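## Task

Fourteen cylinders carry colours on their bottoms that form seven matching pairs. Flip them over two per turn. If the two revealed colours match, leave both colour-up; if they differ, flip both back colour-down before flipping any other cylinder. Continue until all fourteen stand colour-up, then release them. Lifting or tipping a cylinder already counts as flipping it, even if it is put right back down. A flipped cylinder may be returned colour-down only after it has stood colour-up on the table, briefly, at the same time as its partner from that same turn; a cylinder belonging to an already matched pair cannot act as that partner. Breaking this rule fails the task. At the end no single gripper, and no two grippers together, may still hold a loose object, and the robot must not be bearing more than one fifth of the weight of any of the fourteen cylinders; otherwise the work does not count. A cylinder may topple onto the table provided no part of the robot touches it as it lands. Anything that stays in place only because the robot holds it is not counted as done.

## Robot and tools

Robot: two six-joint arms, left_arm and right_arm, each ending in a two-finger gripper with a wrist camera (cam_left_wrist, cam_right_wrist, both 504x504). The arms face each other across the table; left_arm's base is on the +y side. The names are labels only, not image sides.

World frame (used in results): origin at table centre, +z up, table surface at z = +0.020 m. Positions in metres, orientation as quaternion wxyz, velocities in m/s and rad/s. Reported hand positions can be somewhat wrong, worse at long reach. Gripper frame: fingers point along the gripper's +x, and close along its y. The reported position is the spot between the finger pads, about 3-4 cm short of the tips.

Row layout (shared by execute_actions and move): a single flat list of 14 numbers, each in [-1, 1], always covering both arms: left_arm dx, dy, dz, rx, ry, rz, opening, then right_arm dx, dy, dz, rx, ry, rz, opening. The first six per arm are an offset, not a pose: a displacement expressed in that gripper's own axes, measured from the gripper's pose at the start of the action (for execute_actions) or from the pose in the latest result that reported one (for move). Scale: 1.0 equals 0.6 m for dx, dy, dz and 180 degrees for rotation; rx, ry, rz form one rotation vector. Opening is absolute, not an offset: +1 is fully open (0.088 m); empty fingers close at about -0.80, and values below that add nothing. Closing fully from open takes at least about 0.5 s.

execute_actions(actions): actions is a list of actions; each action is a list of up to 15 rows, one row per 1/30 s step, and the last row repeats to fill 15 steps (0.5 s per action). Every row in an action is relative to the same start pose, not to the row before. An empty list just returns the current state and images.

move(target, speed, blocking): target is one 14-number row as above. Both grippers travel in straight lines, finishing together, in 0.5 to 10 s; anything longer is cut off at 10 s. speed is in m/s, 0.002 to 0.5, default 0.25 (rotation up to double that in rad/s). Moves do not avoid obstacles or the other arm; grippers lag, wander, and may overshoot speed near full extension. Faster contact and targets deeper past contact push harder. With blocking=false you get a result after 0.5 s; until a result shows the move ended, rows and moves are rejected, so use wait(0) or stop. The result adds a move: line giving the ending (done, off_target, moving, held, fault) and limits (paced = command clipped; held = some steps blocked, after which the arm may jump faster), plus each gripper's remaining distance. If only one arm is named, the other finished.

wait(seconds): 0 to 10; arms keep their last command; a running move continues and the wait ends early when it finishes. stop(): brakes a running move; needs braking room; fingers keep moving. zoom_image(camera, region): region [x0, y0, x1, y1] in image pixels from the top-left, at most 504x504, on that camera's latest image. finished_scene(scene): give the number of the current scene; irreversible; only call once the goal is met and stable and everything is released.

Controller: each step, the command is clipped to 70 mm and 16 degrees from the measured pose, then joints are driven toward it, position taking priority over orientation. Far targets may need several actions; the arm stops at its last clipped pose, so send the remainder next. Hand target lines show the current aim. Friction may leave the gripper short or tilted, and tiny moves may not happen; check pose after each move and correct tilt. An arm meant to stay still should get the offset back to its wanted pose in a reply's first call and zeros afterwards, with its proper opening.

Gripping: grip_measured uses the same scale as opening. To hold, command clearly below grip_measured; a bigger gap squeezes harder (about 34 N per pad at most). Readings may be off by about 1 mm per gripper. Fast closing can press very hard.

Results: a state line per arm, joint positions (last value = finger opening in m), joint torques (offset and noisy), step readings with HELD flags where a row was held back, pose unreachable lines when the clearance check altered a command, and camera images with calibration updates.

Avoid: arm-to-arm collisions or pressing; joint overload (load limits N m: waist 18, shoulder 22.3, elbow 22.2, wrist pitch 5.86, wrist yaw 5.84, wrist roll 5.48, including held weight), which freezes that arm for 10 s; holding loads long enough to overheat motors (warning from 50 °C, hold at 95 °C, possible power loss); knocking anything off the table; drops, slips, slams and hard shoves. Objects may occasionally be nudged by outside disturbances. Time passes while you think, with the robot holding its last command; quicker, smoother work is better.

Each tool is called after ">>>" as a command line: name --argument value for each argument, lists and objects as JSON in quotes; but a table of rows of numbers goes row by row, as --pt "numbers of a row", without its own name.

## Session

>>> execute_actions --actions '[]'

Scene clock: 0.00 s.
left_arm: end_effector_position=(-0.0571, +0.1896, +0.3195) grip_measured=+0.854 end_effector_quat_wxyz=(-0.257, +0.677, -0.555, -0.409) end_effector_velocity=(+0.003, +0.001, -0.000) end_effector_angular_velocity=(+0.000, -0.016, +0.015) | right_arm: end_effector_position=(-0.0425, -0.1617, +0.4088) grip_measured=+0.846 end_effector_quat_wxyz=(+0.564, +0.026, -0.013, +0.826) end_effector_velocity=(+0.003, +0.001, -0.002) end_effector_angular_velocity=(+0.001, -0.023, -0.016)
Joint positions: left_arm=[-0.177  1.411  1.292 -0.918 -0.225  2.582  0.081] | right_arm=[0.005 0.844 0.647 0.254 0.001 0.008 0.08 ]
Joint velocities: left_arm=[-0.002 -0.002 -0.002 -0.007 -0.022 -0.007 -0.   ] | right_arm=[-0.007 -0.002 -0.002 -0.007  0.007 -0.022 -0.   ]
Joint torques (N m, as the arm reports them, + toward a larger angle): no reading
Heat: left arm: hottest shoulder 33 °C (+0.0 °C/min); right arm: hottest shoulder 32 °C (+0.0 °C/min).
Hand target (left_arm): -0.057, +0.190, +0.320; -0.257, +0.677, -0.555, -0.409
Hand target (right_arm): -0.043, -0.162, +0.409; +0.564, +0.026, -0.013, +0.826
camera_calibration (this result's frames):
cam_left_wrist: T_world_to_cam=[[0.96541, 0.251562, -0.0685525, 0.0354385], [0.209752, -0.593136, 0.777299, -0.0950137], [0.154878, -0.764791, -0.625385, 0.430516], [0, 0, 0, 1]] pos_world=[-0.0809609, 0.263984, 0.345522]
cam_right_wrist: T_world_to_cam=[[0.920298, 0.391214, -0.00149593, 0.122088], [0.0947977, -0.22671, -0.969338, 0.397595], [-0.379558, 0.891938, -0.245727, 0.310936], [0, 0, 0, 1]] pos_world=[-0.0320299, -0.23496, 0.461992]

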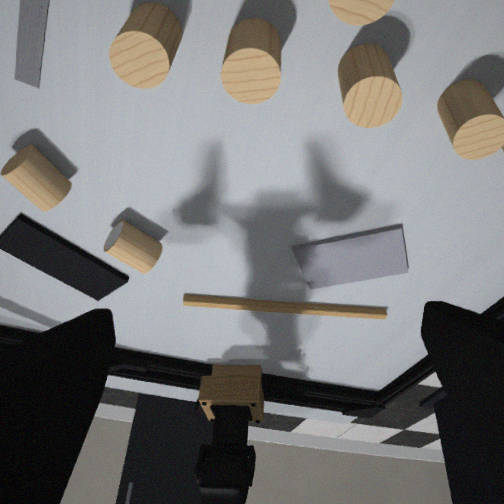

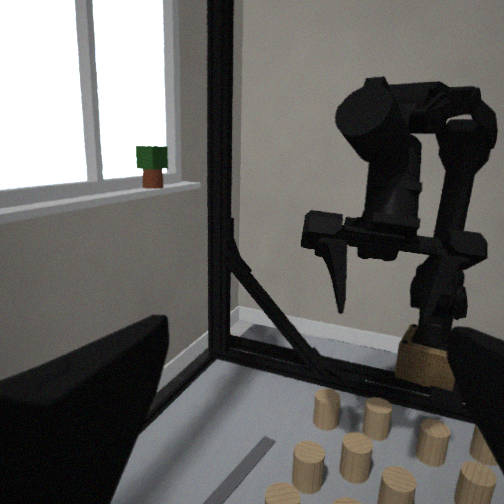

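>>> move --target '[0,0,0,-0.397,-0.131,-0.145,1,0,0,0,0,0,-0.118,1]'

>>> move --target '[-0.08,0,0,0,0,0,1,0.15,-0.05,0,0,0.2,0,1]'

Scene clock: 8.10 s.
left_arm: end_effector_position=(-0.0567, +0.1912, +0.3190) grip_measured=+1.000 end_effector_quat_wxyz=(+0.013, +0.705, -0.017, -0.708) end_effector_velocity=(-0.002, -0.001, +0.001) end_effector_angular_velocity=(-0.010, +0.012, +0.048) | right_arm: end_effector_position=(-0.0410, -0.1625, +0.4047) grip_measured=+1.000 end_effector_quat_wxyz=(+0.706, +0.028, -0.005, +0.708) end_effector_velocity=(+0.002, -0.000, -0.002) end_effector_angular_velocity=(-0.006, +0.003, -0.009)
Joint positions: left_arm=[-0.08   1.821  1.855 -1.562 -0.006  1.338  0.088] | right_arm=[ 0.303  0.926  0.664  0.321  0.668 -0.004  0.088]
Joint velocities: left_arm=[-0.002 -0.002  0.002  0.007  0.007 -0.051  0.   ] | right_arm=[-0.002 -0.002 -0.002 -0.007  0.007  0.007  0.   ]
Joint torques (N m, as the arm reports them, + toward a larger angle): left_arm=[ 0.16 -5.89  7.01  0.1   0.27 -0.08] | right_arm=[ 0.34 -2.19  8.77  1.78  0.08 -0.16]
Heat: left arm: hottest shoulder 34 °C (+7.4 °C/min); right arm: hottest shoulder 31 °C (-7.4 °C/min).
Hand target (left_arm): -0.057, +0.190, +0.319; +0.015, +0.703, -0.013, -0.711
Hand target (right_arm): -0.042, -0.162, +0.409; +0.706, +0.030, -0.007, +0.708
Off the commanded pose (left_arm): 0.002 m, 2 deg.
Off the commanded pose (right_arm): 0.005 m, 0 deg.
joint sent to its limit (left arm) — the command would take joint 4 (wrist pitch) past its lower limit, so that joint was sent only as far as its limit.
move: done
camera_calibration (this result's frames):
cam_left_wrist: T_world_to_cam=[[0.0260083, 0.999609, -0.010265, -0.180291], [0.947785, -0.0213924, 0.318191, -0.0147134], [0.317847, -0.0180047, -0.947971, 0.400665], [0, 0, 0, 1]] pos_world=[-0.108716, 0.187119, 0.38265]
cam_right_wrist: T_world_to_cam=[[0.999121, 0.0329332, -0.025937, 0.0758528], [-0.0166484, -0.256109, -0.966504, 0.382719], [-0.0384728, 0.966087, -0.255336, 0.341078], [0, 0, 0, 1]] pos_world=[-0.0562922, -0.233991, 0.458957]

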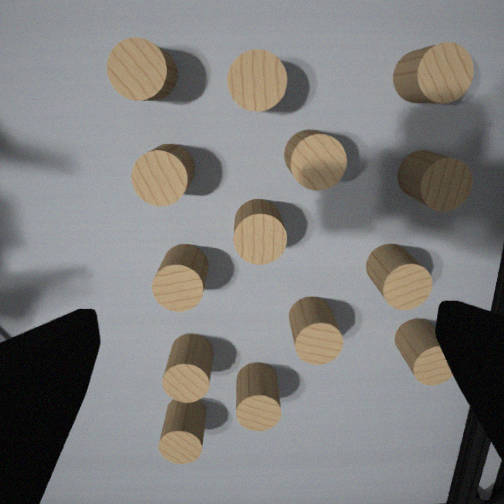

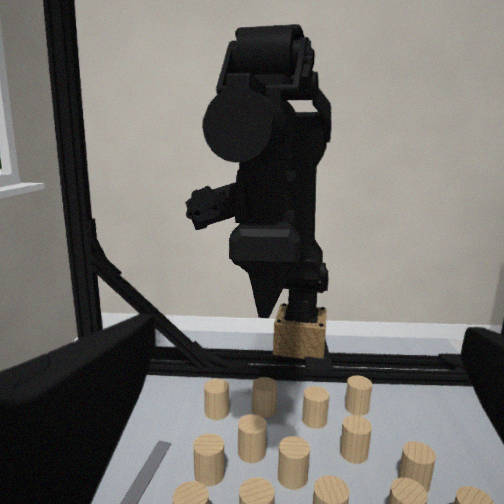

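Scene clock: 9.80 s.
left_arm: end_effector_position=(-0.0565, +0.1921, +0.3603) grip_measured=+1.000 end_effector_quat_wxyz=(+0.062, +0.691, -0.065, -0.717) end_effector_velocity=(+0.003, +0.002, -0.000) end_effector_angular_velocity=(+0.002, -0.024, -0.006) | right_arm: end_effector_position=(-0.0115, -0.0750, +0.4075) grip_measured=+1.000 end_effector_quat_wxyz=(+0.675, -0.194, +0.208, +0.681) end_effector_velocity=(-0.000, -0.001, +0.004) end_effector_angular_velocity=(-0.015, +0.002, +0.015)
Joint positions: left_arm=[-0.08   1.746  1.921 -1.562 -0.006  1.338  0.088] | right_arm=[-0.057  1.384  1.467 -0.68   0.246  0.19   0.088]
Joint velocities: left_arm=[-0.002 -0.002 -0.002 -0.007 -0.022  0.007  0.   ] | right_arm=[-0.007  0.007  0.032 -0.037 -0.022 -0.007  0.   ]
Joint torques (N m, as the arm reports them, + toward a larger angle): left_arm=[-0.28 -7.18  6.96  0.33  0.06  0.  ] | right_arm=[-0.14 -4.82  8.51  1.45 -0.02  0.13]
Heat: left arm: hottest shoulder 34 °C (+6.1 °C/min); right arm: hottest shoulder 31 °C (-6.1 °C/min).
Hand target (left_arm): -0.057, +0.193, +0.367; +0.068, +0.689, -0.072, -0.718
Hand target (right_arm): -0.012, -0.072, +0.408; +0.675, -0.193, +0.212, +0.680
Off the commanded pose (left_arm): 0.007 m, 8 deg.
Off the commanded pose (right_arm): 0.003 m, 1 deg.
joint sent to its limit (left arm) — the command would take joint 4 (wrist pitch) past its lower limit, so that joint was sent only as far as its limit.
move: off_target (left_arm)
camera_calibration (this result's frames):
cam_left_wrist: T_world_to_cam=[[0.0229888, 0.988711, -0.148061, -0.129176], [0.957874, 0.020624, 0.286447, -0.0241167], [0.286267, -0.148408, -0.946587, 0.46258], [0, 0, 0, 1]] pos_world=[-0.106351, 0.196866, 0.425655]
cam_right_wrist: T_world_to_cam=[[0.999018, 0.0296559, -0.0329185, 0.0462244], [0.0019789, -0.772089, -0.635511, 0.234937], [-0.0442626, 0.634822, -0.77139, 0.443815], [0, 0, 0, 1]] pos_world=[-0.0269994, -0.101722, 0.493182]

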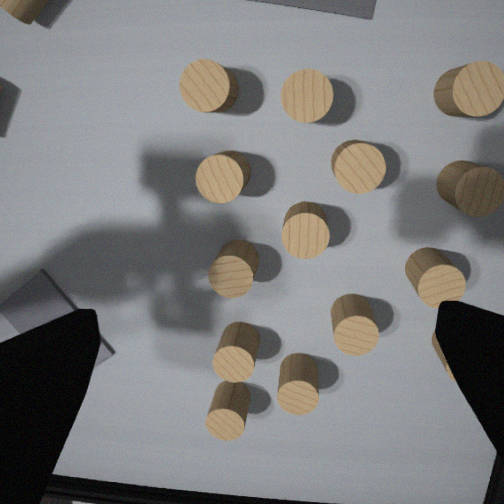

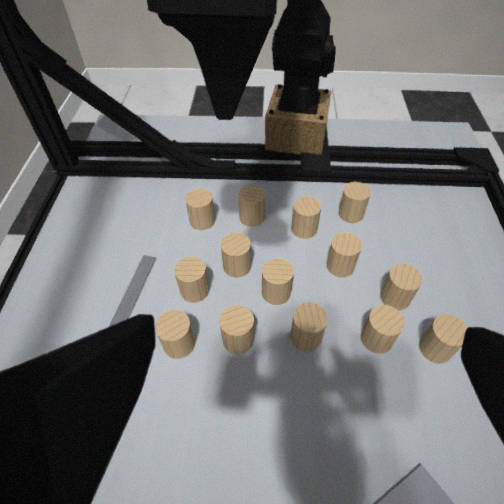

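>>> move --target '[0.372,0.077,0.135,0,0.01,-0.057,1,0.06,-0.067,-0.18,0,0.31,0,1]'

Scene clock: 22.50 s.
left_arm: end_effector_position=(-0.1416, +0.1098, +0.1527) grip_measured=+1.000 end_effector_quat_wxyz=(-0.002, +0.707, -0.001, -0.707) end_effector_velocity=(+0.002, +0.005, +0.002) end_effector_angular_velocity=(+0.013, -0.013, -0.010) | right_arm: end_effector_position=(+0.0270, -0.1054, +0.2995) grip_measured=+1.000 end_effector_quat_wxyz=(+0.514, -0.477, +0.487, +0.520) end_effector_velocity=(-0.002, +0.001, +0.002) end_effector_angular_velocity=(+0.011, +0.009, -0.004)
Joint positions: left_arm=[-0.223  2.283  1.875 -1.164 -0.     1.195  0.088] | right_arm=[-0.243  1.862  1.928 -1.565 -0.007  0.13   0.088]
Joint velocities: left_arm=[-0.002 -0.007 -0.002 -0.022 -0.007  0.007  0.   ] | right_arm=[ 0.002 -0.002  0.002  0.007 -0.007  0.007  0.   ]
Joint torques (N m, as the arm reports them, + toward a larger angle): left_arm=[-0.22 -8.35  7.08  0.37  0.27 -0.08] | right_arm=[-0.25 -7.11  6.13  0.06 -0.12 -0.18]
Heat: left arm: hottest shoulder 36 °C (+8.0 °C/min); right arm: hottest elbow 33 °C (+2.7 °C/min).
Hand target (left_arm): -0.144, +0.108, +0.151; -0.001, +0.705, -0.001, -0.709
Hand target (right_arm): +0.027, -0.104, +0.296; +0.510, -0.481, +0.490, +0.519
Off the commanded pose (left_arm): 0.005 m, 0 deg.
Off the commanded pose (right_arm): 0.004 m, 3 deg.
joint sent to its limit (right arm) — the command would take joint 4 (wrist pitch) past its lower limit, so that joint was sent only as far as its limit.
move: off_target (right_arm)
camera_calibration (this result's frames):
cam_left_wrist: T_world_to_cam=[[0.0256789, 0.999128, 0.0329081, -0.105033], [0.946184, -0.0349152, 0.321739, 0.117603], [0.322608, 0.0228752, -0.946256, 0.264454], [0, 0, 0, 1]] pos_world=[-0.193892, 0.102998, 0.215861]
cam_right_wrist: T_world_to_cam=[[0.99898, 0.00342421, -0.0450241, 0.00600736], [0.0137825, -0.972659, 0.231828, -0.138374], [-0.0429993, -0.232212, -0.971714, 0.350132], [0, 0, 0, 1]] pos_world=[0.0109613, -0.0533066, 0.372578]

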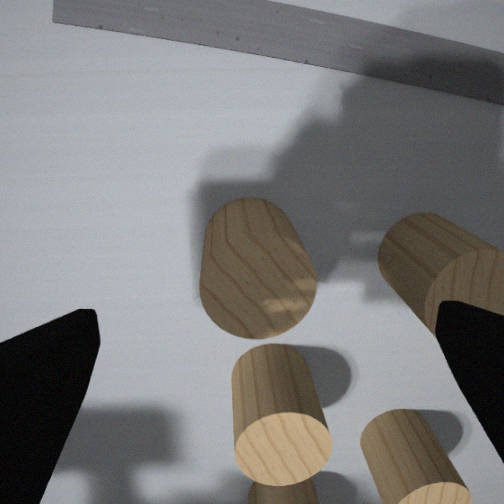

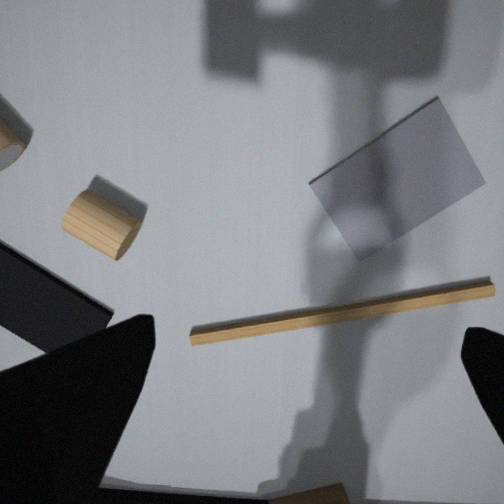

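>>> move --target '[0.125,0,-0.011,0,0,0,0.6,0.078,0.078,-0.005,0,-0.478,0,1]' --speed 0.2

Scene clock: 31.70 s.
left_arm: end_effector_position=(-0.1363, +0.1081, +0.0833) grip_measured=+0.600 end_effector_quat_wxyz=(+0.003, +0.706, -0.005, -0.708) end_effector_velocity=(-0.001, +0.003, +0.000) end_effector_angular_velocity=(+0.009, +0.004, +0.005) | right_arm: end_effector_position=(-0.0205, -0.1043, +0.2615) grip_measured=+1.000 end_effector_quat_wxyz=(+0.705, +0.021, +0.008, +0.709) end_effector_velocity=(+0.000, -0.001, -0.001) end_effector_angular_velocity=(+0.011, -0.002, +0.005)
Joint positions: left_arm=[-0.21   2.353  1.71  -0.916 -0.     1.207  0.068] | right_arm=[0.063 1.457 0.344 1.133 0.427 0.033 0.088]
Joint velocities: left_arm=[-0.002 -0.002 -0.002 -0.007  0.007 -0.007 -0.   ] | right_arm=[-0.002  0.012 -0.012  0.037 -0.007 -0.007  0.   ]
Joint torques (N m, as the arm reports them, + toward a larger angle): left_arm=[ 0.18 -8.39  4.97  0.46  0.05  0.1 ] | right_arm=[ 0.28 -4.01  3.49  1.88  0.12 -0.15]
Heat: left arm: hottest shoulder 38 °C (+9.5 °C/min); right arm: hottest shoulder 33 °C (+1.9 °C/min).
Hand target (left_arm): -0.134, +0.110, +0.078; -0.002, +0.707, -0.001, -0.707
Hand target (right_arm): -0.020, -0.106, +0.254; +0.706, +0.010, +0.009, +0.708
Off the commanded pose (left_arm): 0.006 m, 1 deg.
Off the commanded pose (right_arm): 0.008 m, 2 deg.
move: done
camera_calibration (this result's frames):
cam_left_wrist: T_world_to_cam=[[0.0250387, 0.999465, 0.0210608, -0.100306], [0.947658, -0.0304383, 0.317834, 0.134915], [0.318305, 0.0120003, -0.947912, 0.19783], [0, 0, 0, 1]] pos_world=[-0.188312, 0.101985, 0.146758]
cam_right_wrist: T_world_to_cam=[[0.998767, 0.0339107, -0.0362473, 0.0525734], [-0.0252093, -0.282519, -0.958931, 0.254711], [-0.0427586, 0.958662, -0.281315, 0.255115], [0, 0, 0, 1]] pos_world=[-0.0351791, -0.174392, 0.317924]

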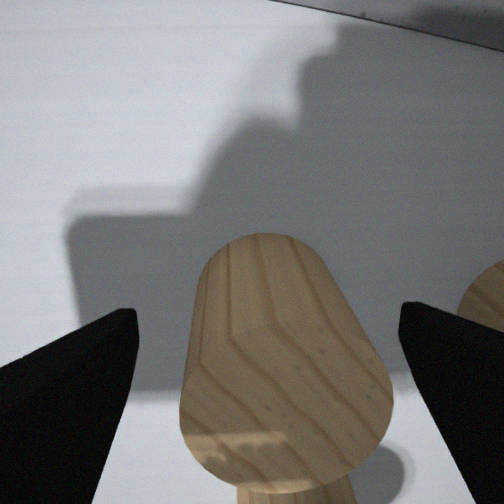

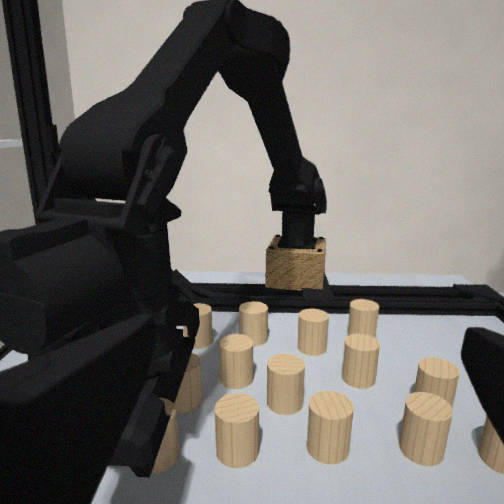

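>>> move --target '[0,0,-0.005,0,0,0,0.6,0,0,0,0,0,0,1]' --speed 0.05

>>> move --target '[0,0,0,0,0,0,-0.3,0,0,0,0,0,0,1]'

>>> move --target '[-0.13,0,0,0,0,0,-0.3,-0.02,0,-0.01,-0.012,0.008,0,1]' --speed 0.15

>>> move --target '[-0.177,0.153,-0.19,0,0,0.503,-0.3,0,0,0,0,0,0,1]'

Scene clock: 35.53 s.
left_arm: end_effector_position=(-0.1347, +0.1076, +0.0830) grip_measured=+0.600 end_effector_quat_wxyz=(+0.003, +0.706, -0.005, -0.708) end_effector_velocity=(+0.003, +0.003, -0.001) end_effector_angular_velocity=(+0.009, -0.011, -0.005) | right_arm: end_effector_position=(-0.0205, -0.1045, +0.2612) grip_measured=+1.000 end_effector_quat_wxyz=(+0.705, +0.021, +0.008, +0.709) end_effector_velocity=(-0.002, -0.000, +0.003) end_effector_angular_velocity=(+0.016, -0.001, +0.019)
Joint positions: left_arm=[-0.206  2.353  1.71  -0.916 -0.     1.21   0.068] | right_arm=[0.064 1.459 0.343 1.136 0.428 0.033 0.088]
Joint velocities: left_arm=[ 0.002 -0.002 -0.007 -0.007 -0.007  0.007 -0.   ] | right_arm=[-0.002  0.002 -0.002  0.022 -0.022 -0.007  0.   ]
Joint torques (N m, as the arm reports them, + toward a larger angle): left_arm=[ 0.15 -9.73  4.86  0.42  0.06  0.13] | right_arm=[ 0.02 -5.04  5.28  1.57  0.    0.01]
Heat: left arm: hottest shoulder 39 °C (+10.1 °C/min); right arm: hottest shoulder 33 °C (+1.7 °C/min).
Hand target (left_arm): -0.133, +0.108, +0.083; +0.003, +0.706, -0.005, -0.708
Hand target (right_arm): -0.021, -0.104, +0.262; +0.705, +0.022, +0.008, +0.709
Off the commanded pose (left_arm): 0.002 m, 0 deg.
Off the commanded pose (right_arm): 0.000 m, 0 deg.
move: done
camera_calibration (this result's frames):
cam_left_wrist: T_world_to_cam=[[0.0238912, 0.999485, 0.021411, -0.100009], [0.947639, -0.0294637, 0.317981, 0.133341], [0.318448, 0.012693, -0.947855, 0.197031], [0, 0, 0, 1]] pos_world=[-0.186714, 0.101385, 0.146498]
cam_right_wrist: T_world_to_cam=[[0.998775, 0.0339161, -0.0360214, 0.0525355], [-0.0250056, -0.282188, -0.959033, 0.254439], [-0.0426914, 0.958759, -0.280994, 0.255091], [0, 0, 0, 1]] pos_world=[-0.0352186, -0.174553, 0.317587]

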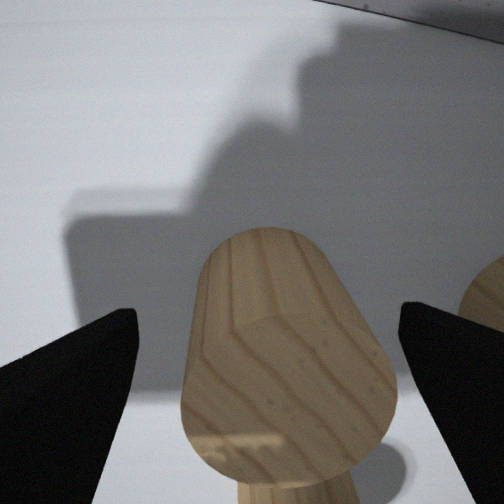

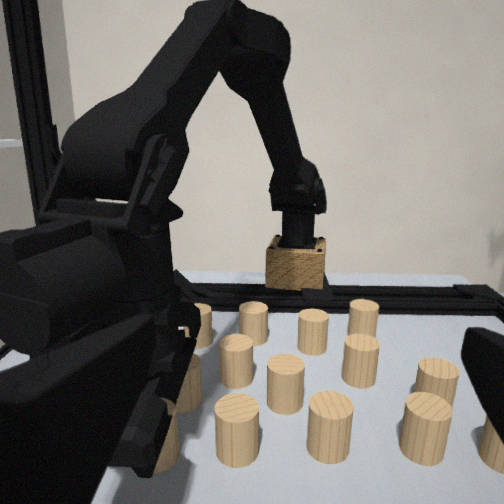

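Scene clock: 36.03 s.
left_arm: end_effector_position=(-0.1345, +0.1078, +0.0828) grip_measured=+0.036 end_effector_quat_wxyz=(+0.003, +0.706, -0.004, -0.708) end_effector_velocity=(+0.002, +0.004, +0.002) end_effector_angular_velocity=(+0.013, -0.013, +0.020) | right_arm: end_effector_position=(-0.0205, -0.1045, +0.2612) grip_measured=+1.000 end_effector_quat_wxyz=(+0.705, +0.021, +0.008, +0.709) end_effector_velocity=(+0.000, -0.000, -0.002) end_effector_angular_velocity=(-0.007, -0.011, +0.005)
Joint positions: left_arm=[-0.206  2.354  1.709 -0.916 -0.     1.21   0.041] | right_arm=[0.064 1.459 0.343 1.136 0.428 0.033 0.088]
Joint velocities: left_arm=[-0.002 -0.007 -0.002 -0.022 -0.007 -0.022  0.   ] | right_arm=[-0.002 -0.002 -0.002 -0.007 -0.007 -0.007  0.   ]
Joint torques (N m, as the arm reports them, + toward a larger angle): left_arm=[-0.06 -9.25  5.6   0.24  0.04 -0.01] | right_arm=[ 0.11 -4.86  5.14  1.78  0.01  0.  ]
Heat: left arm: hottest shoulder 39 °C (+10.0 °C/min); right arm: hottest shoulder 33 °C (+1.7 °C/min).
Hand target (left_arm): -0.135, +0.108, +0.083; +0.003, +0.706, -0.004, -0.708
Hand target (right_arm): -0.021, -0.104, +0.261; +0.705, +0.021, +0.008, +0.709
Off the commanded pose (left_arm): 0.000 m, 0 deg.
Off the commanded pose (right_arm): 0.000 m, 0 deg.
move: done
camera_calibration (this result's frames):
cam_left_wrist: T_world_to_cam=[[0.023513, 0.999468, 0.0226169, -0.100355], [0.947635, -0.0294894, 0.317992, 0.133244], [0.31849, 0.0139556, -0.947823, 0.196596], [0, 0, 0, 1]] pos_world=[-0.186521, 0.101487, 0.146237]
cam_right_wrist: T_world_to_cam=[[0.998775, 0.0339161, -0.0360214, 0.0525355], [-0.0250056, -0.282188, -0.959033, 0.254439], [-0.0426914, 0.958759, -0.280994, 0.255091], [0, 0, 0, 1]] pos_world=[-0.0352186, -0.174553, 0.317587]

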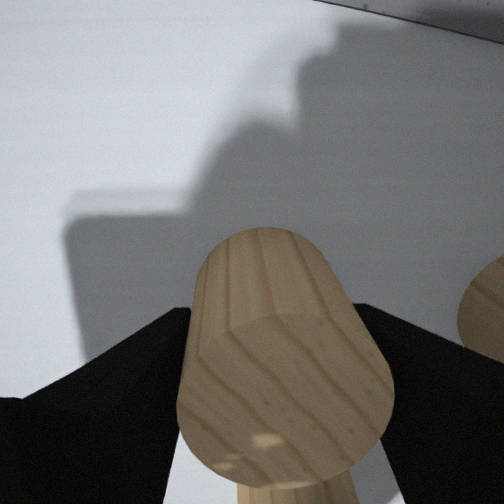

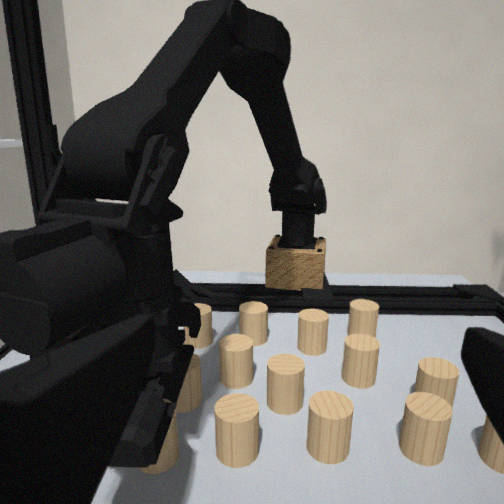

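Scene clock: 37.00 s.
left_arm: end_effector_position=(-0.1334, +0.1111, +0.1525) grip_measured=+0.036 end_effector_quat_wxyz=(-0.004, +0.708, +0.003, -0.706) end_effector_velocity=(+0.002, -0.001, +0.005) end_effector_angular_velocity=(-0.005, -0.021, -0.010) | right_arm: end_effector_position=(-0.0215, -0.1133, +0.2579) grip_measured=+1.000 end_effector_quat_wxyz=(+0.705, +0.005, +0.005, +0.709) end_effector_velocity=(-0.004, -0.001, -0.003) end_effector_angular_velocity=(-0.015, -0.000, +0.024)
Joint positions: left_arm=[-0.206  2.274  1.859 -1.166 -0.     1.21   0.041] | right_arm=[0.085 1.421 0.317 1.105 0.448 0.013 0.088]
Joint velocities: left_arm=[-0.002 -0.002  0.017 -0.022 -0.022  0.007 -0.   ] | right_arm=[ 0.002 -0.007 -0.002 -0.022 -0.022  0.007  0.   ]
Joint torques (N m, as the arm reports them, + toward a larger angle): left_arm=[ -0.2  -10.34   7.01  -0.02   0.05  -0.01] | right_arm=[ 0.23 -5.37  3.71  1.56  0.12 -0.19]
Heat: left arm: hottest shoulder 40 °C (+11.4 °C/min); right arm: hottest shoulder 33 °C (+1.6 °C/min).
Hand target (left_arm): -0.135, +0.108, +0.161; +0.003, +0.706, -0.004, -0.708
Hand target (right_arm): -0.021, -0.116, +0.255; +0.706, -0.001, +0.004, +0.709
Off the commanded pose (left_arm): 0.009 m, 1 deg.
Off the commanded pose (right_arm): 0.004 m, 1 deg.
move: off_target (left_arm)
camera_calibration (this result's frames):
cam_left_wrist: T_world_to_cam=[[0.0236633, 0.998851, 0.0416715, -0.108067], [0.945317, -0.0359192, 0.32417, 0.109596], [0.325294, 0.0317219, -0.945081, 0.260873], [0, 0, 0, 1]] pos_world=[-0.185906, 0.103605, 0.215522]
cam_right_wrist: T_world_to_cam=[[0.999378, 0.034083, -0.00906308, 0.0467642], [0.00154409, -0.299021, -0.954245, 0.246145], [-0.0352336, 0.953638, -0.298887, 0.266711], [0, 0, 0, 1]] pos_world=[-0.0377179, -0.182337, 0.315023]

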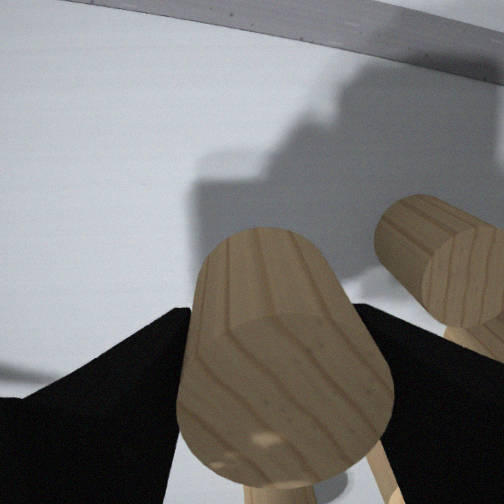

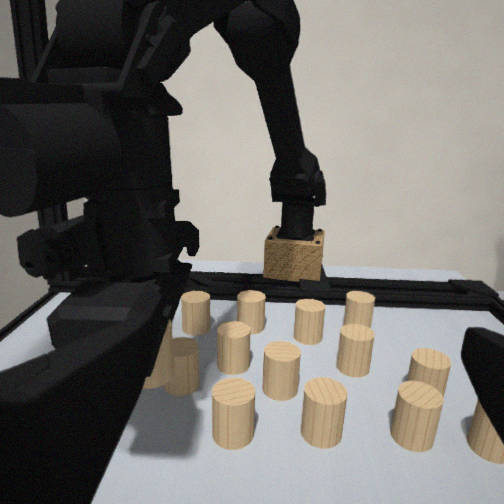

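Scene clock: 40.63 s.
left_arm: end_effector_position=(-0.0212, +0.0187, +0.2628) grip_measured=+0.034 end_effector_quat_wxyz=(+0.498, +0.499, -0.504, -0.499) end_effector_velocity=(-0.000, +0.001, +0.002) end_effector_angular_velocity=(-0.007, +0.008, +0.005) | right_arm: end_effector_position=(-0.0215, -0.1133, +0.2579) grip_measured=+1.000 end_effector_quat_wxyz=(+0.705, +0.005, +0.005, +0.709) end_effector_velocity=(-0.002, -0.000, -0.005) end_effector_angular_velocity=(-0.020, -0.017, +0.020)
Joint positions: left_arm=[ 0.037  1.975  0.857  1.123 -0.113  1.578  0.041] | right_arm=[0.085 1.421 0.317 1.105 0.448 0.013 0.088]
Joint velocities: left_arm=[-0.002 -0.002 -0.002  0.007 -0.007 -0.007  0.   ] | right_arm=[-0.002 -0.002 -0.002 -0.022 -0.022 -0.007  0.   ]
Joint torques (N m, as the arm reports them, + toward a larger angle): left_arm=[ 0.23 -6.55  5.4   2.09  0.22  0.06] | right_arm=[ 0.04 -4.58  5.17  1.78  0.   -0.01]
Heat: left arm: hottest shoulder 40 °C (+10.3 °C/min); right arm: hottest shoulder 33 °C (+1.5 °C/min).
Hand target (left_arm): -0.021, +0.019, +0.260; +0.496, +0.500, -0.506, -0.499
Hand target (right_arm): -0.021, -0.113, +0.258; +0.705, +0.005, +0.005, +0.709
Off the commanded pose (left_arm): 0.005 m, 0 deg.
Off the commanded pose (right_arm): 0.000 m, 0 deg.
move: done
camera_calibration (this result's frames):
cam_left_wrist: T_world_to_cam=[[0.0283018, 0.0271243, -0.999231, 0.268764], [0.948262, 0.315506, 0.0354226, 0.0337807], [0.316225, -0.948536, -0.0167916, 0.105702], [0, 0, 0, 1]] pos_world=[-0.0730651, 0.0823143, 0.269136]
cam_right_wrist: T_world_to_cam=[[0.999378, 0.034083, -0.00906308, 0.0467642], [0.00154409, -0.299021, -0.954245, 0.246145], [-0.0352336, 0.953638, -0.298887, 0.266711], [0, 0, 0, 1]] pos_world=[-0.0377179, -0.182337, 0.315023]

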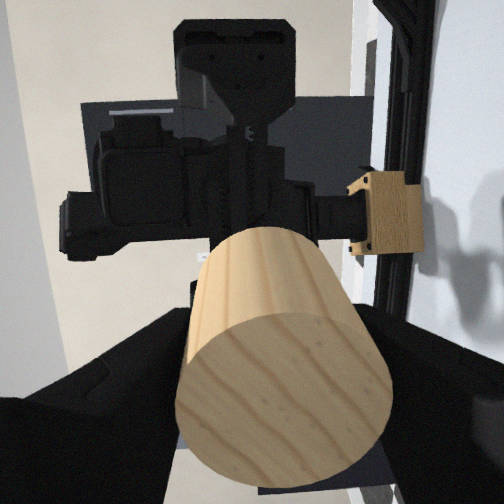

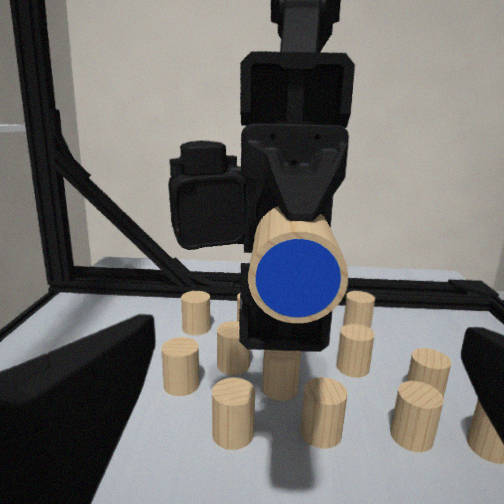

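>>> move --target '[0,0,0,0,0,0,-0.3,0.133,0,0.003,0,0,0,1]' --speed 0.1

Scene clock: 43.13 s.
left_arm: end_effector_position=(-0.0210, +0.0187, +0.2625) grip_measured=+0.033 end_effector_quat_wxyz=(+0.498, +0.499, -0.504, -0.499) end_effector_velocity=(-0.000, +0.001, -0.002) end_effector_angular_velocity=(+0.017, +0.005, +0.005) | right_arm: end_effector_position=(-0.0217, -0.0369, +0.2611) grip_measured=+1.000 end_effector_quat_wxyz=(+0.705, +0.007, +0.004, +0.709) end_effector_velocity=(-0.001, +0.002, +0.000) end_effector_angular_velocity=(-0.002, -0.008, +0.005)
Joint positions: left_arm=[ 0.038  1.977  0.857  1.124 -0.113  1.578  0.041] | right_arm=[-0.033  1.685  0.588  1.102  0.331  0.013  0.088]
Joint velocities: left_arm=[-0.002 -0.007 -0.002 -0.022 -0.007 -0.007 -0.   ] | right_arm=[-0.002  0.002  0.007 -0.007 -0.007 -0.007  0.   ]
Joint torques (N m, as the arm reports them, + toward a larger angle): left_arm=[ 0.01 -7.44  5.63  1.68 -0.02 -0.05] | right_arm=[-0.05 -5.41  6.58  1.63 -0.16 -0.02]
Heat: left arm: hottest shoulder 40 °C (+9.7 °C/min); right arm: hottest shoulder 33 °C (+1.4 °C/min).
Hand target (left_arm): -0.021, +0.019, +0.263; +0.498, +0.499, -0.504, -0.498
Hand target (right_arm): -0.022, -0.034, +0.260; +0.705, +0.005, +0.004, +0.709
Off the commanded pose (left_arm): 0.000 m, 0 deg.
Off the commanded pose (right_arm): 0.004 m, 0 deg.
move: done
camera_calibration (this result's frames):
cam_left_wrist: T_world_to_cam=[[0.0282914, 0.0271351, -0.999231, 0.268458], [0.948142, 0.315868, 0.0354226, 0.0336298], [0.316586, -0.948415, -0.0167916, 0.105576], [0, 0, 0, 1]] pos_world=[-0.0729049, 0.082223, 0.268833]
cam_right_wrist: T_world_to_cam=[[0.999379, 0.03374, -0.0101421, 0.0446963], [0.000269075, -0.295172, -0.955444, 0.272543], [-0.0352303, 0.954848, -0.294998, 0.193838], [0, 0, 0, 1]] pos_world=[-0.0379129, -0.106147, 0.318035]

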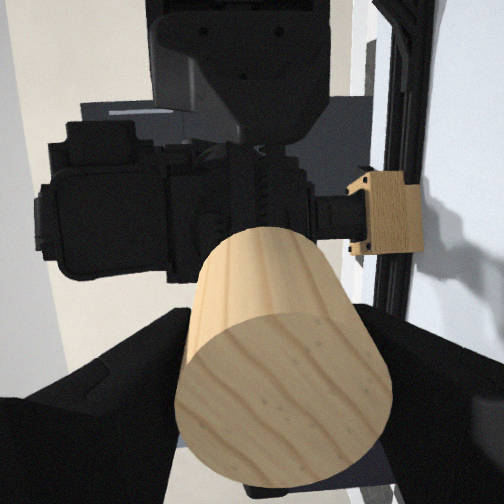

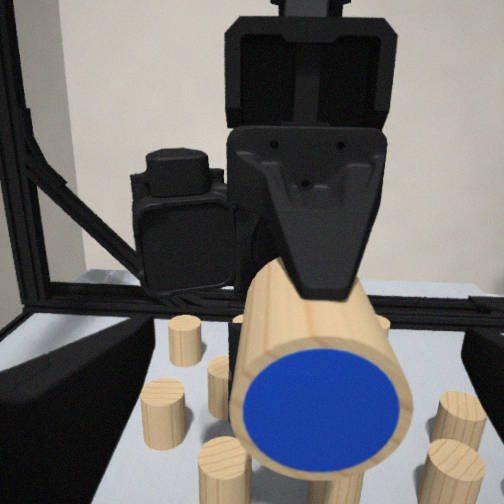

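>>> move --target '[0,0,0,0,0,0,-0.3,0,0,0,0,0,0,-0.3]'

>>> move --target '[0,0,0,0,0,0,1,0,0,0,0,0,0,-0.3]'

>>> move --target '[-0.06,0,0,0,0,0,1,-0.09,0,0,0,0,0,-0.3]' --speed 0.15

>>> move --target '[-0.11,-0.178,0.065,0,0,-0.5,1,-0.12,0.078,-0.187,-0.004,0.507,-0.004,-0.3]'

Scene clock: 46.67 s.
left_arm: end_effector_position=(-0.0212, +0.0187, +0.2624) grip_measured=+0.032 end_effector_quat_wxyz=(+0.498, +0.499, -0.504, -0.499) end_effector_velocity=(+0.005, +0.000, -0.004) end_effector_angular_velocity=(+0.012, +0.006, +0.024) | right_arm: end_effector_position=(-0.0214, -0.0365, +0.2612) grip_measured=+0.025 end_effector_quat_wxyz=(+0.706, +0.007, +0.004, +0.708) end_effector_velocity=(+0.000, -0.000, -0.001) end_effector_angular_velocity=(-0.007, -0.010, +0.005)
Joint positions: left_arm=[ 0.037  1.977  0.857  1.124 -0.113  1.578  0.041] | right_arm=[-0.034  1.686  0.589  1.102  0.332  0.013  0.04 ]
Joint velocities: left_arm=[ 0.002  0.002 -0.002 -0.007 -0.022 -0.007  0.   ] | right_arm=[-0.002 -0.002 -0.002 -0.007 -0.007 -0.007  0.   ]
Joint torques (N m, as the arm reports them, + toward a larger angle): left_arm=[ 0.03 -7.24  5.59  1.75  0.01 -0.05] | right_arm=[ 0.09 -6.86  5.07  1.83 -0.01  0.  ]
Heat: left arm: hottest shoulder 40 °C (+9.0 °C/min); right arm: hottest shoulder 34 °C (+2.6 °C/min).
Hand target (left_arm): -0.021, +0.019, +0.263; +0.498, +0.499, -0.504, -0.499
Hand target (right_arm): -0.022, -0.037, +0.261; +0.706, +0.007, +0.003, +0.709
Off the commanded pose (left_arm): 0.000 m, 0 deg.
Off the commanded pose (right_arm): 0.000 m, 0 deg.
move: done
camera_calibration (this result's frames):
cam_left_wrist: T_world_to_cam=[[0.0283594, 0.0274917, -0.99922, 0.268373], [0.948381, 0.315131, 0.0355868, 0.0338389], [0.315864, -0.94865, -0.0171357, 0.105748], [0, 0, 0, 1]] pos_world=[-0.0731052, 0.0822765, 0.268772]
cam_right_wrist: T_world_to_cam=[[0.999429, 0.032215, -0.0101463, 0.0442884], [-0.000185272, -0.295173, -0.955444, 0.272669], [-0.0337745, 0.9549, -0.294999, 0.193581], [0, 0, 0, 1]] pos_world=[-0.0376745, -0.105792, 0.318075]

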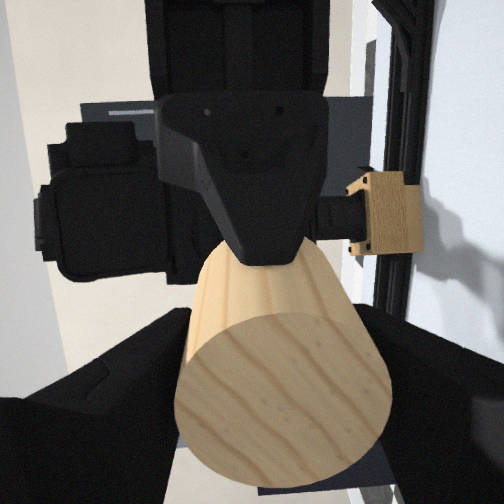

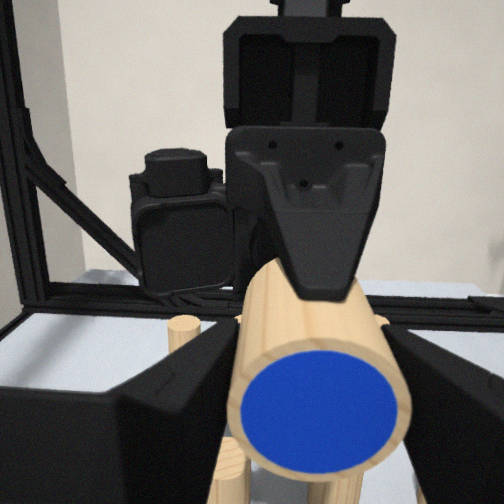

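Scene clock: 47.37 s.
left_arm: end_effector_position=(-0.0212, +0.0188, +0.2623) grip_measured=+1.000 end_effector_quat_wxyz=(+0.498, +0.499, -0.504, -0.499) end_effector_velocity=(+0.003, +0.001, -0.003) end_effector_angular_velocity=(+0.012, +0.006, +0.010) | right_arm: end_effector_position=(-0.0214, -0.0365, +0.2612) grip_measured=+0.025 end_effector_quat_wxyz=(+0.706, +0.007, +0.004, +0.708) end_effector_velocity=(-0.002, -0.001, +0.001) end_effector_angular_velocity=(-0.002, -0.008, +0.010)
Joint positions: left_arm=[ 0.037  1.977  0.857  1.124 -0.113  1.578  0.088] | right_arm=[-0.034  1.686  0.589  1.102  0.332  0.013  0.04 ]
Joint velocities: left_arm=[ 0.002 -0.002 -0.007 -0.007 -0.007 -0.007  0.   ] | right_arm=[ 0.002 -0.007 -0.002 -0.007 -0.007 -0.007 -0.   ]
Joint torques (N m, as the arm reports them, + toward a larger angle): left_arm=[-0.03 -7.23  5.53  1.76  0.02 -0.03] | right_arm=[ 0.08 -6.77  5.29  1.8   0.    0.  ]
Heat: left arm: hottest shoulder 40 °C (+8.9 °C/min); right arm: hottest shoulder 34 °C (+2.5 °C/min).
Hand target (left_arm): -0.021, +0.019, +0.262; +0.498, +0.499, -0.504, -0.499
Hand target (right_arm): -0.021, -0.037, +0.261; +0.706, +0.007, +0.004, +0.708
Off the commanded pose (left_arm): 0.000 m, 0 deg.
Off the commanded pose (right_arm): 0.000 m, 0 deg.
move: done
camera_calibration (this result's frames):
cam_left_wrist: T_world_to_cam=[[0.0284049, 0.0278702, -0.999208, 0.268217], [0.948379, 0.315118, 0.0357493, 0.0337702], [0.315864, -0.948643, -0.0174806, 0.105903], [0, 0, 0, 1]] pos_world=[-0.0730967, 0.0823473, 0.268649]
cam_right_wrist: T_world_to_cam=[[0.999429, 0.032215, -0.0101463, 0.0442884], [-0.000185272, -0.295173, -0.955444, 0.272669], [-0.0337745, 0.9549, -0.294999, 0.193581], [0, 0, 0, 1]] pos_world=[-0.0376745, -0.105792, 0.318075]

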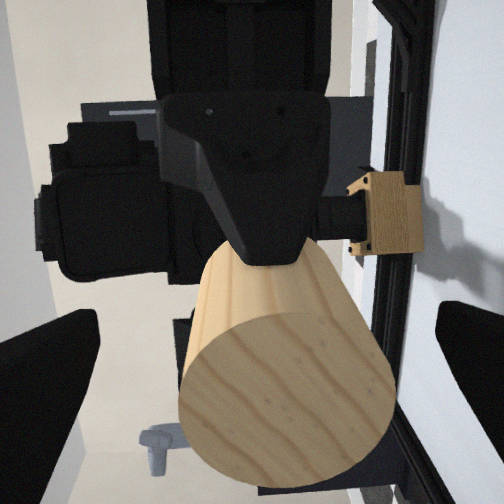

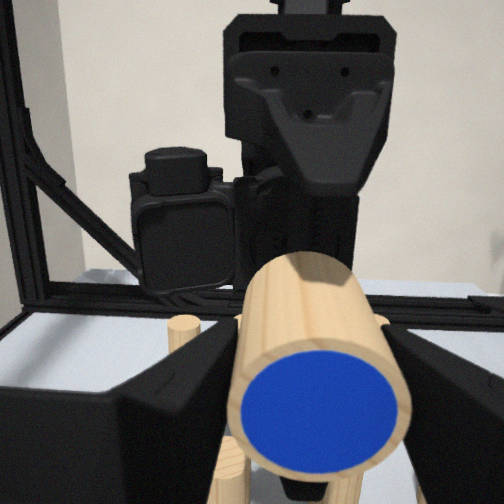

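Scene clock: 48.23 s.
left_arm: end_effector_position=(-0.0212, +0.0526, +0.2579) grip_measured=+1.000 end_effector_quat_wxyz=(+0.494, +0.501, -0.503, -0.502) end_effector_velocity=(+0.003, +0.003, -0.003) end_effector_angular_velocity=(+0.012, -0.009, +0.019) | right_arm: end_effector_position=(-0.0218, -0.0872, +0.2621) grip_measured=+0.025 end_effector_quat_wxyz=(+0.706, +0.009, +0.003, +0.708) end_effector_velocity=(+0.003, -0.003, -0.003) end_effector_angular_velocity=(-0.016, -0.014, -0.010)
Joint positions: left_arm=[ 0.027  1.893  0.708  1.178 -0.12   1.578  0.088] | right_arm=[0.038 1.511 0.409 1.112 0.403 0.013 0.04 ]
Joint velocities: left_arm=[-0.002 -0.007 -0.012 -0.007 -0.022  0.007  0.   ] | right_arm=[-0.002 -0.017 -0.012 -0.022  0.007 -0.007 -0.   ]
Joint torques (N m, as the arm reports them, + toward a larger angle): left_arm=[-0.27 -7.86  4.67  1.99 -0.22 -0.05] | right_arm=[ 0.16 -6.48  3.9   1.68  0.11  0.  ]
Heat: left arm: hottest shoulder 41 °C (+10.0 °C/min); right arm: hottest shoulder 34 °C (+2.5 °C/min).
Hand target (left_arm): -0.021, +0.055, +0.262; +0.498, +0.499, -0.504, -0.499
Hand target (right_arm): -0.021, -0.090, +0.261; +0.706, +0.008, +0.004, +0.708
Off the commanded pose (left_arm): 0.005 m, 1 deg.
Off the commanded pose (right_arm): 0.004 m, 0 deg.
move: done
camera_calibration (this result's frames):
cam_left_wrist: T_world_to_cam=[[0.029817, 0.0379682, -0.998834, 0.26231], [0.949525, 0.31111, 0.0401711, 0.0223145], [0.312272, -0.949615, -0.0267754, 0.140267], [0, 0, 0, 1]] pos_world=[-0.0728111, 0.116298, 0.264864]
cam_right_wrist: T_world_to_cam=[[0.999385, 0.0330123, -0.0117824, 0.0468189], [-0.00161933, -0.2923, -0.956325, 0.258999], [-0.0350145, 0.955757, -0.292067, 0.241527], [0, 0, 0, 1]] pos_world=[-0.0379138, -0.156681, 0.318781]

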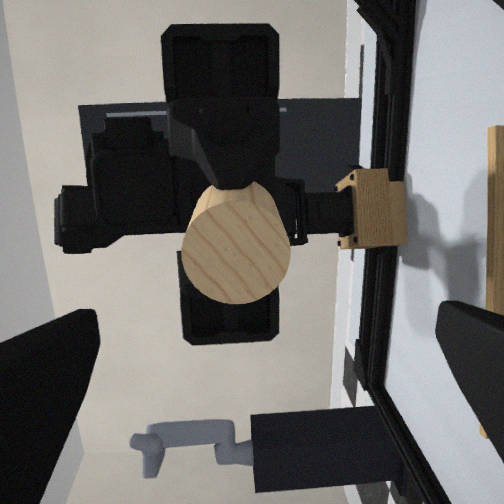

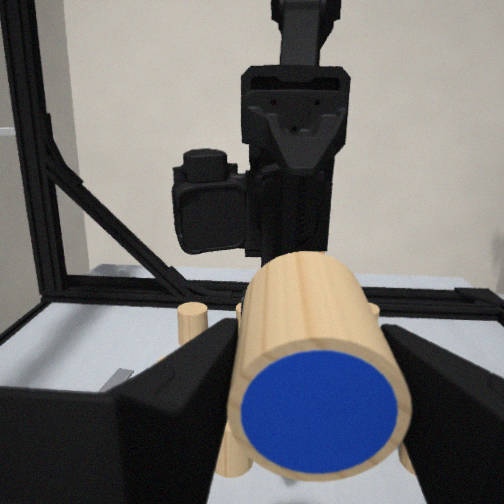

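Scene clock: 51.83 s.
left_arm: end_effector_position=(-0.0569, +0.1201, +0.1515) grip_measured=+1.000 end_effector_quat_wxyz=(-0.002, +0.710, -0.001, -0.704) end_effector_velocity=(-0.000, -0.001, +0.007) end_effector_angular_velocity=(+0.006, -0.009, +0.020) | right_arm: end_effector_position=(-0.0688, -0.1605, +0.1504) grip_measured=+0.024 end_effector_quat_wxyz=(+0.500, -0.504, +0.499, +0.496) end_effector_velocity=(+0.002, -0.004, +0.004) end_effector_angular_velocity=(-0.023, -0.003, -0.010)
Joint positions: left_arm=[-0.04   2.148  1.649 -1.075 -0.008  1.378  0.088] | right_arm=[ 0.081  1.829  1.288 -1.04   0.005  0.448  0.04 ]
Joint velocities: left_arm=[-0.002  0.002  0.032 -0.037 -0.007 -0.022  0.   ] | right_arm=[-0.002 -0.002  0.012 -0.037 -0.007  0.007  0.   ]
Joint torques (N m, as the arm reports them, + toward a larger angle): left_arm=[-0.28 -7.47  6.83 -0.01  0.23 -0.09] | right_arm=[-0.19 -6.66  6.94 -0.09 -0.08  0.02]
Heat: left arm: hottest shoulder 41 °C (+9.3 °C/min); right arm: hottest shoulder 34 °C (+2.3 °C/min).
Hand target (left_arm): -0.059, +0.119, +0.150; -0.003, +0.708, +0.001, -0.706
Hand target (right_arm): -0.069, -0.158, +0.149; +0.499, -0.505, +0.502, +0.494
Off the commanded pose (left_arm): 0.002 m, 0 deg.
Off the commanded pose (right_arm): 0.002 m, 1 deg.
move: done
camera_calibration (this result's frames):
cam_left_wrist: T_world_to_cam=[[0.0254408, 0.999084, 0.034411, -0.117638], [0.94374, -0.035356, 0.328793, 0.0370167], [0.329708, 0.0241103, -0.943775, 0.23568], [0, 0, 0, 1]] pos_world=[-0.109647, 0.113156, 0.214306]
cam_right_wrist: T_world_to_cam=[[0.999782, 0.00611053, -0.0199808, 0.0918166], [0.0119569, -0.951542, 0.307287, -0.164167], [-0.0171349, -0.307458, -0.951407, 0.174943], [0, 0, 0, 1]] pos_world=[-0.086836, -0.102985, 0.218723]

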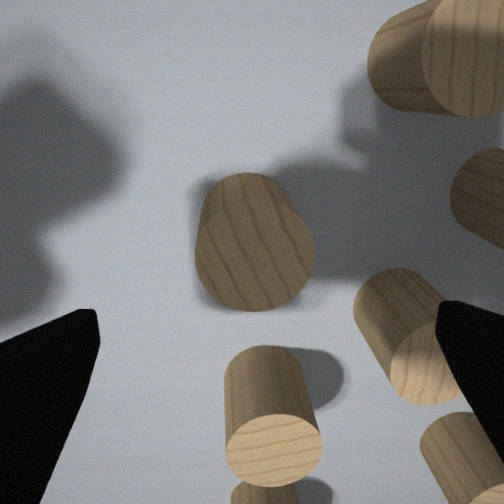

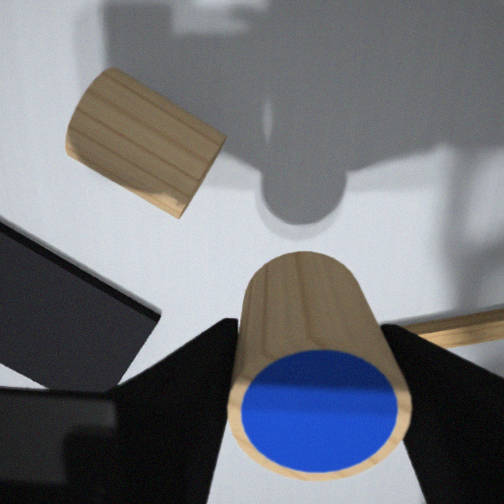

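>>> execute_actions --actions '[]'

Scene clock: 63.03 s.
left_arm: end_effector_position=(-0.0569, +0.1200, +0.1514) grip_measured=+1.000 end_effector_quat_wxyz=(-0.003, +0.710, -0.000, -0.704) end_effector_velocity=(+0.003, +0.003, -0.003) end_effector_angular_velocity=(+0.015, -0.011, +0.024) | right_arm: end_effector_position=(-0.0687, -0.1605, +0.1503) grip_measured=+0.024 end_effector_quat_wxyz=(+0.500, -0.505, +0.500, +0.496) end_effector_velocity=(+0.004, -0.004, -0.001) end_effector_angular_velocity=(-0.021, -0.018, +0.005)
Joint positions: left_arm=[-0.04   2.15   1.651 -1.078 -0.007  1.378  0.088] | right_arm=[ 0.081  1.831  1.289 -1.042  0.004  0.448  0.04 ]
Joint velocities: left_arm=[ 0.002  0.002 -0.007 -0.007 -0.007 -0.022  0.   ] | right_arm=[-0.002  0.002 -0.002 -0.022  0.007 -0.007 -0.   ]
Joint torques (N m, as the arm reports them, + toward a larger angle): left_arm=[-0.23 -7.63  6.8  -0.03  0.23 -0.11] | right_arm=[-0.21 -6.83  6.82 -0.1  -0.1   0.02]
Heat: left arm: hottest shoulder 41 °C (+8.1 °C/min); right arm: hottest shoulder 35 °C (+3.0 °C/min).
Hand target (left_arm): -0.059, +0.119, +0.150; -0.003, +0.708, +0.001, -0.706
Hand target (right_arm): -0.069, -0.158, +0.149; +0.499, -0.504, +0.502, +0.494
Off the commanded pose (left_arm): 0.002 m, 0 deg.
Off the commanded pose (right_arm): 0.003 m, 1 deg.
camera_calibration (this result's frames):
cam_left_wrist: T_world_to_cam=[[0.0254391, 0.999015, 0.0363543, -0.117877], [0.94374, -0.0359939, 0.328723, 0.0371943], [0.329708, 0.0259466, -0.943726, 0.235392], [0, 0, 0, 1]] pos_world=[-0.109714, 0.112992, 0.214205]
cam_right_wrist: T_world_to_cam=[[0.999787, 0.00567965, -0.0198522, 0.0917062], [0.0115424, -0.950915, 0.309238, -0.164377], [-0.0171214, -0.309401, -0.950778, 0.174437], [0, 0, 0, 1]] pos_world=[-0.0868027, -0.102859, 0.218503]

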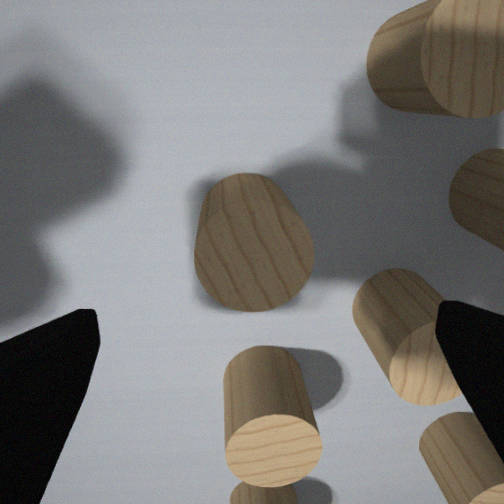

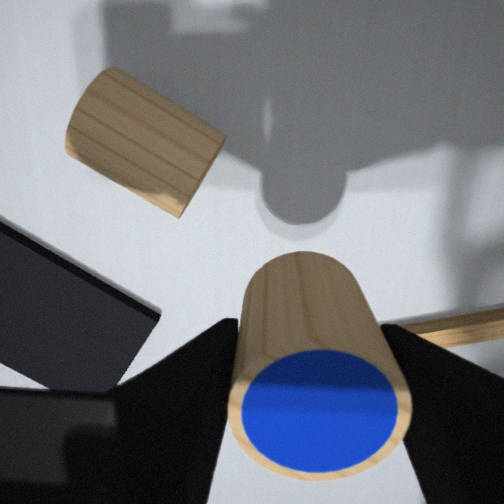

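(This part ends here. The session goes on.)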